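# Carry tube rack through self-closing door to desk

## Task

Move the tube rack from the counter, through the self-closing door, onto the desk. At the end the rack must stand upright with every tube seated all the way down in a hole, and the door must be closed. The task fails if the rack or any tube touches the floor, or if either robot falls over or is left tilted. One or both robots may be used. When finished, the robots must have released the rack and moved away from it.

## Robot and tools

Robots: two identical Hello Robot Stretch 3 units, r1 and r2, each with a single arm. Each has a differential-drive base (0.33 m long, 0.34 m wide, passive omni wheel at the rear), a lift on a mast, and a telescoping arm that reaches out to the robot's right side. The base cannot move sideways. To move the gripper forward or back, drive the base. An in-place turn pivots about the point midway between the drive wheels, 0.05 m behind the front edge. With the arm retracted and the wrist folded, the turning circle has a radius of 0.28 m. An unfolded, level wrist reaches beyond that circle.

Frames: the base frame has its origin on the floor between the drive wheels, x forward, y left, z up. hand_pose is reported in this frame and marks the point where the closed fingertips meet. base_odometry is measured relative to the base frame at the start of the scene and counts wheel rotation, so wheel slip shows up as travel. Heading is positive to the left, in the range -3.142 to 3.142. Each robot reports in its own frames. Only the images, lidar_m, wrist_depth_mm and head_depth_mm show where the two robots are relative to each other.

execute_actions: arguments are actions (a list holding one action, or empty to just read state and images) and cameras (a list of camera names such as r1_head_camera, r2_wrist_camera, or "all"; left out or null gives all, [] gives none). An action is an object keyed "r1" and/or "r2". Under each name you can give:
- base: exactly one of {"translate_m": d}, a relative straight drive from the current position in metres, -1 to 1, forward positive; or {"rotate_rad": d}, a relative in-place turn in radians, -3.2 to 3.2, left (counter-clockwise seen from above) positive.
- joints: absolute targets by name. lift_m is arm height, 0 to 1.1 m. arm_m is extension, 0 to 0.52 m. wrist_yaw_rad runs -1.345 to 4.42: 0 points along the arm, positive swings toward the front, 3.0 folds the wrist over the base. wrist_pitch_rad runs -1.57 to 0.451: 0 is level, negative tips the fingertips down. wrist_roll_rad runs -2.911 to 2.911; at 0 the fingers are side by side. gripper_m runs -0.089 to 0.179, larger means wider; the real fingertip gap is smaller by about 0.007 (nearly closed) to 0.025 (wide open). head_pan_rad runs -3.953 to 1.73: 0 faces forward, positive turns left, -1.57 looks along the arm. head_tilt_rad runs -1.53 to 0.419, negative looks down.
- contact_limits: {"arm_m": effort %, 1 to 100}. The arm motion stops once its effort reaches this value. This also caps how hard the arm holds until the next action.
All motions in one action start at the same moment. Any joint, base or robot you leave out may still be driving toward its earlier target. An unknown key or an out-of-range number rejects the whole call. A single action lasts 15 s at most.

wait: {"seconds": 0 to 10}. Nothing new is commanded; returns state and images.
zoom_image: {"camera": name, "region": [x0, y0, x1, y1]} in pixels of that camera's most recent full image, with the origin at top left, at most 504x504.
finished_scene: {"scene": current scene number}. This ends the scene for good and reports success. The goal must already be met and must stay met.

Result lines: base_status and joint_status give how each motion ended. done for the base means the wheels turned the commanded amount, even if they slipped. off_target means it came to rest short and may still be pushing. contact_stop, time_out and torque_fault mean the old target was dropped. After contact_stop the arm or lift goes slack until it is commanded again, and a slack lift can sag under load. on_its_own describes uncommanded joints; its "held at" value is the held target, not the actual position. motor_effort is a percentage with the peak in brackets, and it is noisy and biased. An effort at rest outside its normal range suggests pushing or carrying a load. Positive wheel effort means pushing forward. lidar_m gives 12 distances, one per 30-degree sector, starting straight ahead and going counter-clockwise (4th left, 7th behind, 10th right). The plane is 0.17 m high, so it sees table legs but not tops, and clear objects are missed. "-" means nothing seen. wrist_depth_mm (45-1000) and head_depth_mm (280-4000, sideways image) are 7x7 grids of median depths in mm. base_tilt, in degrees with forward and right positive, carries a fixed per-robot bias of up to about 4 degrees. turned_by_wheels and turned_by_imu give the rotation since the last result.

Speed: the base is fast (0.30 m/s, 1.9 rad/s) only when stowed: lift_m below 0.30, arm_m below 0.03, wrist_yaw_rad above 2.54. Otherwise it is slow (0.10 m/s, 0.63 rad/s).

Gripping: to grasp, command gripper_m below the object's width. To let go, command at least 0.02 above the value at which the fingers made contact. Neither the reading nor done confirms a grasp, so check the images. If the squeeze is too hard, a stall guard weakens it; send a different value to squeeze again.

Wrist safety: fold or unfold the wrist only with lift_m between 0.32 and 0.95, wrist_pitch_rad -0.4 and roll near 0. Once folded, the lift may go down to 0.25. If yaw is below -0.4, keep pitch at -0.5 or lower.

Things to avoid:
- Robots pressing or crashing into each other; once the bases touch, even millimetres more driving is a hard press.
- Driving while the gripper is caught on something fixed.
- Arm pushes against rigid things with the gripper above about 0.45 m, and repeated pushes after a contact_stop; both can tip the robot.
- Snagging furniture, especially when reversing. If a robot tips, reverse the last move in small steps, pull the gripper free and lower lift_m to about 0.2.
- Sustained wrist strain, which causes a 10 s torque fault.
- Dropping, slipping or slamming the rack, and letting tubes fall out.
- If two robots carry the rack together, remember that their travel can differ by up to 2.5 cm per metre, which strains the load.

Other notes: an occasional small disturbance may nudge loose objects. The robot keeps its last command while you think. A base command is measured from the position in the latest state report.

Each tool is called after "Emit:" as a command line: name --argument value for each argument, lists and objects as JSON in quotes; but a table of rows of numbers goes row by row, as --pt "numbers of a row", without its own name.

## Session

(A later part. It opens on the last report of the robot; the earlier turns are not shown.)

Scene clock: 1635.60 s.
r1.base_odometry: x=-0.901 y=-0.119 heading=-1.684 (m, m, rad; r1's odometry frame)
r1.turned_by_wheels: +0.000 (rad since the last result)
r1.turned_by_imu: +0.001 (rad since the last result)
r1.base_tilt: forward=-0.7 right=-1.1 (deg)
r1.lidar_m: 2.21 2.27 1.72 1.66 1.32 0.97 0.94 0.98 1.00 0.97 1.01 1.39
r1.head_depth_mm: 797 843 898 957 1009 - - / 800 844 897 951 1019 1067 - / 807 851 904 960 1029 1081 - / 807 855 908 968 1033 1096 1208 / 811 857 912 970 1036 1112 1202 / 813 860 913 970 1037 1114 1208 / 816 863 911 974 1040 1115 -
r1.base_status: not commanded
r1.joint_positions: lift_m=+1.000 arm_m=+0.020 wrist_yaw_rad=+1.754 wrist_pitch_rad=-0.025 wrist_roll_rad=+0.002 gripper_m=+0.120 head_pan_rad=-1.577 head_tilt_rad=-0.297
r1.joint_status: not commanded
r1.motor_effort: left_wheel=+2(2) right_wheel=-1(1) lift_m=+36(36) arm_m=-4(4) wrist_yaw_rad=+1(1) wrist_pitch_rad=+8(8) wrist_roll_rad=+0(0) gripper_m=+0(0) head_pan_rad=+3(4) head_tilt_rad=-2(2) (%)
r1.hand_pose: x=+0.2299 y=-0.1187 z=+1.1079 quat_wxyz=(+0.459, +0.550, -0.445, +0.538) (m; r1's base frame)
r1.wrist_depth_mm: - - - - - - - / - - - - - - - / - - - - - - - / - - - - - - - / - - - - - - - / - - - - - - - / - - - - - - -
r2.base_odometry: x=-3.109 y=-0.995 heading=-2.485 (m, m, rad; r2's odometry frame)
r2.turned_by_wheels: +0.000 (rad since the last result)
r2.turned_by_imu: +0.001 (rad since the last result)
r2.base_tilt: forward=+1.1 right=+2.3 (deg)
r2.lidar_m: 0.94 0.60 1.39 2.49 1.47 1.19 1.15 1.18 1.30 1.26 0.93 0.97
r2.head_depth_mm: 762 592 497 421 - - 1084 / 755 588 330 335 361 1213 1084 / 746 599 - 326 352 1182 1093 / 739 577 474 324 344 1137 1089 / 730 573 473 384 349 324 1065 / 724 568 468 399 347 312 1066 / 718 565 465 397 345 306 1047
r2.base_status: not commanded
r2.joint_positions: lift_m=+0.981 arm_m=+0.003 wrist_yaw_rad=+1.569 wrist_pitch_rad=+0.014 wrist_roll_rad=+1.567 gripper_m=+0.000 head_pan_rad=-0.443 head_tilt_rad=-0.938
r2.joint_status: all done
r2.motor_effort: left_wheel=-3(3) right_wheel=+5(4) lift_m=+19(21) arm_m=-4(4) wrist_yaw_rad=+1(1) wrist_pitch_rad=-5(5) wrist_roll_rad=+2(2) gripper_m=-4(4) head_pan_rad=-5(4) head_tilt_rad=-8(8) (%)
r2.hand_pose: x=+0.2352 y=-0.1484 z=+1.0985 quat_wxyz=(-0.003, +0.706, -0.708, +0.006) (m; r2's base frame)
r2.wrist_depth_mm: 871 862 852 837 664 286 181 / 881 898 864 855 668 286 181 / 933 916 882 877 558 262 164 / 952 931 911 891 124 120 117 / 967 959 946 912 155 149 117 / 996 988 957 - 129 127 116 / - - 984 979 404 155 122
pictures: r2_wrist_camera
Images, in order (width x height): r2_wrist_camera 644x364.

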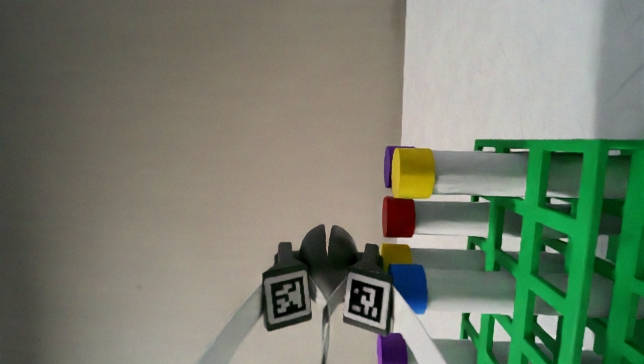

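Emit:
execute_actions --actions '[{"r2": {"joints": {"lift_m": 0.97}}}]' --cameras '["r2_wrist_camera"]'

Scene clock: 1640.40 s.
r1.base_odometry: x=-0.901 y=-0.119 heading=-1.684 (m, m, rad; r1's odometry frame)
r1.turned_by_wheels: +0.000 (rad since the last result)
r1.turned_by_imu: +0.001 (rad since the last result)
r1.base_tilt: forward=-0.6 right=-1.0 (deg)
r1.lidar_m: 2.21 2.27 1.72 1.66 1.32 0.97 0.94 0.97 1.00 0.97 1.01 1.39
r1.head_depth_mm: 798 845 899 954 1007 - - / 799 842 896 953 1022 1064 - / 806 849 903 959 1027 1074 - / 811 855 909 966 1035 1092 1208 / 809 858 908 969 1038 1116 1208 / 810 860 910 973 1039 1118 1214 / 814 860 912 975 1043 1113 -
r1.base_status: not commanded
r1.joint_positions: lift_m=+1.000 arm_m=+0.020 wrist_yaw_rad=+1.754 wrist_pitch_rad=-0.025 wrist_roll_rad=+0.002 gripper_m=+0.120 head_pan_rad=-1.577 head_tilt_rad=-0.297
r1.joint_status: not commanded
r1.motor_effort: left_wheel=+2(2) right_wheel=-1(1) lift_m=+36(36) arm_m=-4(4) wrist_yaw_rad=+1(1) wrist_pitch_rad=+8(8) wrist_roll_rad=+0(0) gripper_m=+0(0) head_pan_rad=+3(3) head_tilt_rad=-2(2) (%)
r1.hand_pose: x=+0.2299 y=-0.1187 z=+1.1079 quat_wxyz=(+0.459, +0.550, -0.445, +0.538) (m; r1's base frame)
r1.wrist_depth_mm: - - - - - - - / - - - - - - - / - - - - - - - / - - - - - - - / - - - - - - - / - - - - - - - / - - - - - - -
r2.base_odometry: x=-3.109 y=-0.995 heading=-2.485 (m, m, rad; r2's odometry frame)
r2.turned_by_wheels: +0.000 (rad since the last result)
r2.turned_by_imu: +0.000 (rad since the last result)
r2.base_tilt: forward=+1.0 right=+2.3 (deg)
r2.lidar_m: 0.94 0.60 1.39 2.48 1.47 1.18 1.15 1.17 1.30 1.26 0.93 0.97
r2.head_depth_mm: 758 592 496 - - - 1082 / 753 588 349 335 361 1205 1077 / 745 601 - 323 352 1185 1093 / 737 577 474 324 344 1149 1090 / 729 573 472 384 349 324 1069 / 722 570 470 400 347 312 1065 / 716 565 465 396 346 306 1043
r2.base_status: not commanded
r2.joint_positions: lift_m=+0.971 arm_m=+0.003 wrist_yaw_rad=+1.569 wrist_pitch_rad=+0.041 wrist_roll_rad=+1.567 gripper_m=+0.000 head_pan_rad=-0.443 head_tilt_rad=-0.938
r2.joint_status: all done
r2.motor_effort: left_wheel=-3(4) right_wheel=+6(6) lift_m=+16(19) arm_m=-4(4) wrist_yaw_rad=+0(1) wrist_pitch_rad=-14(14) wrist_roll_rad=+2(2) gripper_m=-6(6) head_pan_rad=-5(4) head_tilt_rad=-7(8) (%)
r2.hand_pose: x=+0.2357 y=-0.1484 z=+1.0956 quat_wxyz=(-0.013, +0.706, -0.708, +0.016) (m; r2's base frame)
r2.wrist_depth_mm: 905 877 854 832 737 291 179 / 951 896 887 870 752 289 179 / 955 928 906 865 598 266 161 / 981 947 924 901 123 118 114 / - 968 931 915 156 147 113 / - - 967 - 130 126 112 / - - 988 957 176 149 117
pictures: r2_wrist_camera
Images, in order (width x height): r2_wrist_camera 644x364.

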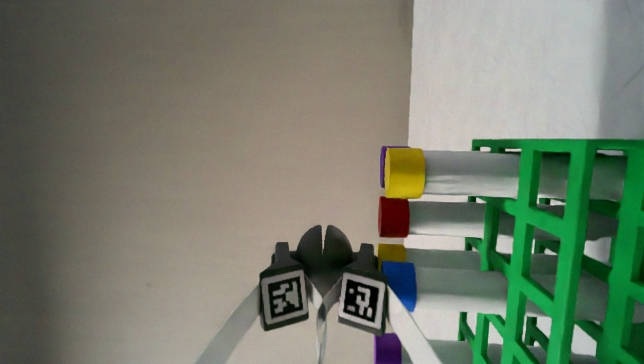

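Emit:
execute_actions --actions '[{"r2": {"joints": {"lift_m": 1.05}}}]' --cameras '["r2_wrist_camera"]'

Scene clock: 1649.10 s.
r1.base_odometry: x=-0.901 y=-0.119 heading=-1.684 (m, m, rad; r1's odometry frame)
r1.turned_by_wheels: +0.000 (rad since the last result)
r1.turned_by_imu: +0.001 (rad since the last result)
r1.base_tilt: forward=-0.6 right=-1.1 (deg)
r1.lidar_m: 2.21 2.28 1.72 1.66 1.32 0.97 0.94 0.97 1.00 0.97 1.01 1.38
r1.head_depth_mm: 796 845 899 958 1006 - - / 800 843 896 956 1023 1062 - / 806 853 903 964 1028 1075 - / 809 855 907 964 1028 1094 1210 / 808 855 911 968 1034 1113 1202 / 812 859 913 968 1042 1115 1211 / 813 861 913 976 1040 1115 -
r1.base_status: not commanded
r1.joint_positions: lift_m=+1.000 arm_m=+0.020 wrist_yaw_rad=+1.754 wrist_pitch_rad=-0.025 wrist_roll_rad=+0.002 gripper_m=+0.120 head_pan_rad=-1.577 head_tilt_rad=-0.297
r1.joint_status: not commanded
r1.motor_effort: left_wheel=+1(1) right_wheel=-1(1) lift_m=+36(36) arm_m=-4(5) wrist_yaw_rad=+1(1) wrist_pitch_rad=+8(8) wrist_roll_rad=+0(0) gripper_m=+0(0) head_pan_rad=+3(3) head_tilt_rad=-2(2) (%)
r1.hand_pose: x=+0.2299 y=-0.1187 z=+1.1079 quat_wxyz=(+0.459, +0.550, -0.445, +0.538) (m; r1's base frame)
r1.wrist_depth_mm: - - - - - - - / - - - - - - - / - - - - - - - / - - - - - - - / - - - - - - - / - - - - - - - / - - - - - - -
r2.base_odometry: x=-3.109 y=-0.995 heading=-2.485 (m, m, rad; r2's odometry frame)
r2.turned_by_wheels: +0.000 (rad since the last result)
r2.turned_by_imu: +0.001 (rad since the last result)
r2.base_tilt: forward=+1.0 right=+2.3 (deg)
r2.lidar_m: 0.94 0.60 1.39 2.49 1.47 1.19 1.15 1.17 1.30 1.26 0.93 0.97
r2.head_depth_mm: 764 575 485 394 377 1212 1086 / 786 587 329 351 361 1211 1085 / 780 547 309 328 352 1187 1092 / 741 577 474 320 343 1142 1088 / 730 572 471 384 349 324 1067 / 722 568 469 399 347 313 1062 / 715 564 467 398 345 306 1047
r2.base_status: not commanded
r2.joint_positions: lift_m=+1.050 arm_m=+0.003 wrist_yaw_rad=+1.569 wrist_pitch_rad=-0.015 wrist_roll_rad=+1.567 gripper_m=+0.000 head_pan_rad=-0.443 head_tilt_rad=-0.938
r2.joint_status: all done
r2.motor_effort: left_wheel=-4(3) right_wheel=+5(6) lift_m=+44(45) arm_m=-4(4) wrist_yaw_rad=+2(2) wrist_pitch_rad=+5(14) wrist_roll_rad=+2(2) gripper_m=-3(6) head_pan_rad=-5(5) head_tilt_rad=-8(8) (%)
r2.hand_pose: x=+0.2345 y=-0.1484 z=+1.1601 quat_wxyz=(+0.007, +0.706, -0.708, -0.004) (m; r2's base frame)
r2.wrist_depth_mm: 845 840 838 840 817 395 254 / 873 872 861 844 844 394 254 / 906 888 895 889 846 388 240 / 909 914 904 884 894 336 122 / 956 953 927 924 818 312 152 / 982 954 963 - 703 354 128 / - 993 984 974 807 333 164
pictures: r2_wrist_camera
Images, in order (width x height): r2_wrist_camera 644x364.

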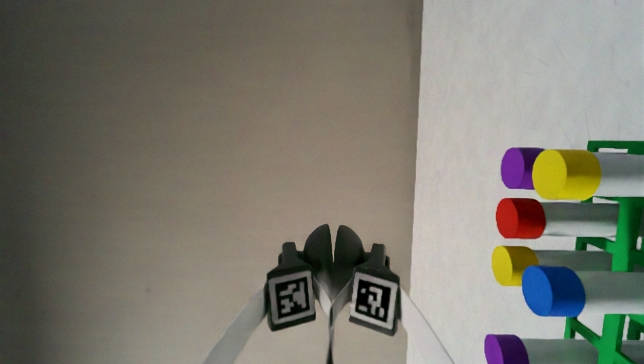

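Tubes are firm and level. Back r2 away from the desk and restore the wrist.

Emit:
execute_actions --actions '[{"r2": {"base": {"translate_m": -0.45}, "joints": {"wrist_roll_rad": 0.0, "head_tilt_rad": -0.45, "head_pan_rad": -0.15}}}]'

Scene clock: 1657.40 s.
r1.base_odometry: x=-0.901 y=-0.119 heading=-1.684 (m, m, rad; r1's odometry frame)
r1.turned_by_wheels: +0.000 (rad since the last result)
r1.turned_by_imu: +0.001 (rad since the last result)
r1.base_tilt: forward=-0.5 right=-1.1 (deg)
r1.lidar_m: 2.20 2.28 1.72 1.66 1.32 0.97 0.94 0.98 1.00 0.97 1.01 1.39
r1.head_depth_mm: 797 846 900 955 1011 - - / 800 843 894 951 1021 1066 - / 806 851 908 964 1030 1077 - / 808 855 907 966 1031 1090 1207 / 810 857 908 969 1035 1114 1202 / 811 859 910 973 1040 1114 1207 / 813 860 914 973 1042 1115 -
r1.base_status: not commanded
r1.joint_positions: lift_m=+1.000 arm_m=+0.020 wrist_yaw_rad=+1.754 wrist_pitch_rad=-0.025 wrist_roll_rad=+0.002 gripper_m=+0.120 head_pan_rad=-1.577 head_tilt_rad=-0.297
r1.joint_status: not commanded
r1.motor_effort: left_wheel=+2(1) right_wheel=-1(1) lift_m=+36(36) arm_m=-4(4) wrist_yaw_rad=+1(1) wrist_pitch_rad=+8(8) wrist_roll_rad=+0(0) gripper_m=+0(0) head_pan_rad=+3(3) head_tilt_rad=-2(1) (%)
r1.hand_pose: x=+0.2299 y=-0.1187 z=+1.1079 quat_wxyz=(+0.459, +0.550, -0.445, +0.538) (m; r1's base frame)
r1.wrist_depth_mm: - - - - - - - / - - - - - - - / - - - - - - - / - - - - - - - / - - - - - - - / - - - - - - - / - - - - - - -
r2.base_odometry: x=-2.752 y=-0.720 heading=-2.485 (m, m, rad; r2's odometry frame)
r2.turned_by_wheels: +0.000 (rad since the last result)
r2.turned_by_imu: -0.001 (rad since the last result)
r2.base_tilt: forward=+1.0 right=+2.3 (deg)
r2.lidar_m: 1.39 0.99 2.05 2.18 0.84 0.73 0.71 0.74 0.92 1.25 1.31 1.21
r2.head_depth_mm: 1184 1301 1376 801 1822 1544 1288 / 1178 1271 1338 794 1748 1578 1289 / 1159 1263 1327 696 1710 1564 1287 / 1139 1235 1303 677 1664 1565 1271 / 1125 1230 1290 766 1652 1550 1262 / 1109 1208 1273 757 1631 1543 1261 / 1097 1191 1246 749 1589 1538 1246
r2.base_status: done
r2.joint_positions: lift_m=+1.050 arm_m=+0.003 wrist_yaw_rad=+1.569 wrist_pitch_rad=-0.015 wrist_roll_rad=+0.006 gripper_m=+0.000 head_pan_rad=-0.157 head_tilt_rad=-0.458
r2.joint_status: all done
r2.motor_effort: left_wheel=-3(9) right_wheel=+4(5) lift_m=+43(44) arm_m=-4(4) wrist_yaw_rad=+1(1) wrist_pitch_rad=+5(5) wrist_roll_rad=-4(6) gripper_m=-2(3) head_pan_rad=+4(30) head_tilt_rad=+5(40) (%)
r2.hand_pose: x=+0.2345 y=-0.1485 z=+1.1603 quat_wxyz=(+0.503, +0.505, -0.498, +0.494) (m; r2's base frame)
r2.wrist_depth_mm: - - - - - - - / - - - - - - - / - - - - - - - / - - - - - - - / - 914 902 633 921 919 900 / 590 587 594 - 590 599 592 / - - - - - - 961
pictures: r1_head_camera (sideways: a quarter turn clockwise sets it upright), r1_nav_camera (sideways: a quarter turn counterclockwise sets it upright), r1_wrist_camera, r2_head_camera (sideways: a quarter turn clockwise sets it upright), r2_nav_camera (sideways: a quarter turn counterclockwise sets it upright), r2_wrist_camera
Images, in order (width x height): r1_head_camera 896x504, r1_nav_camera 672x504, r1_wrist_camera 644x364, r2_head_camera 896x504, r2_nav_camera 672x504, r2_wrist_camera 644x364.

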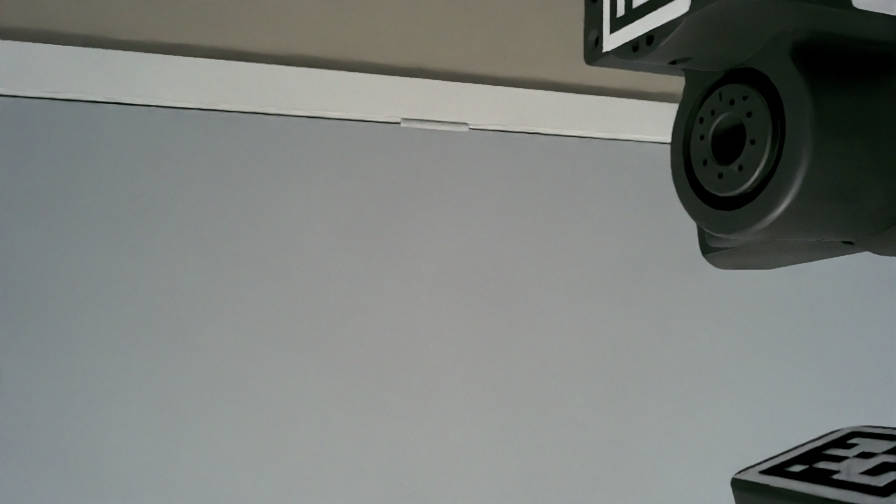

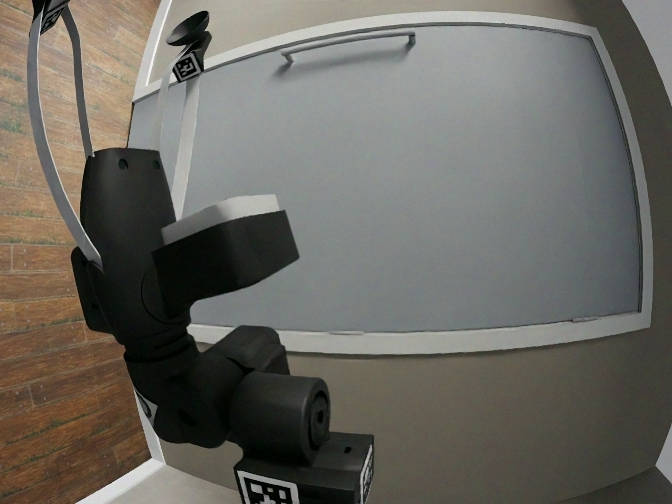

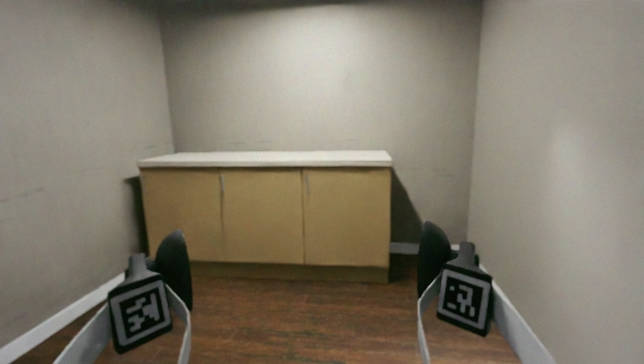

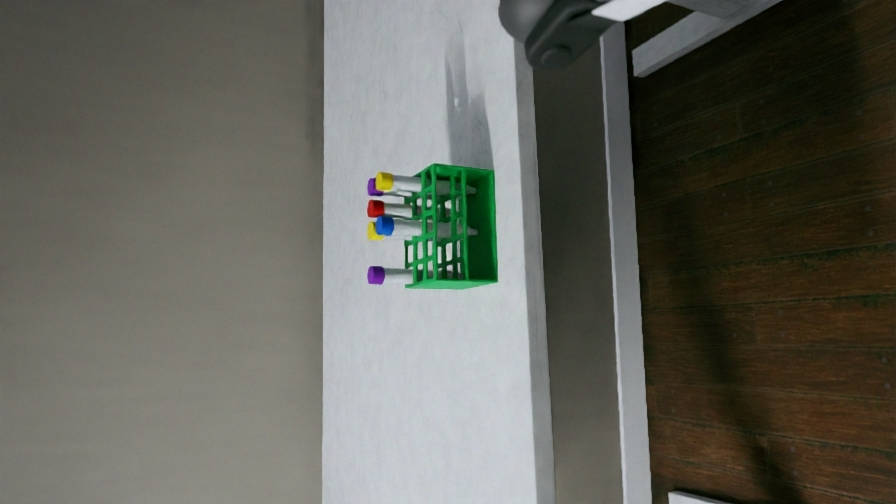

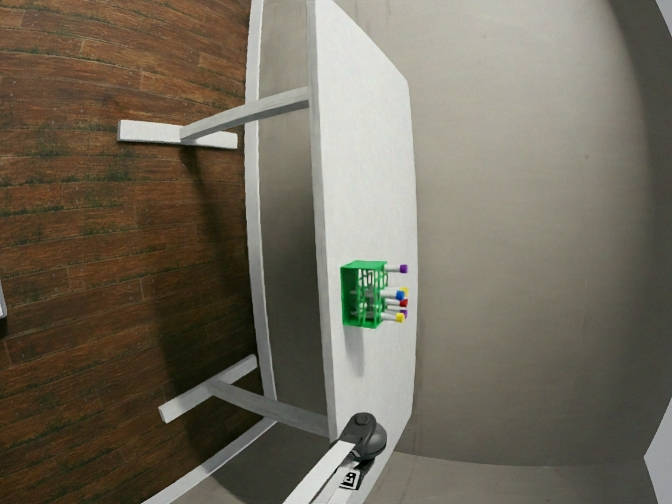

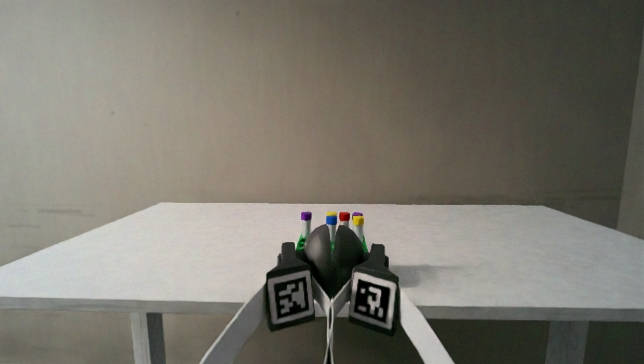

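Emit:
finished_scene --scene 1

The scene is finished: the task was done.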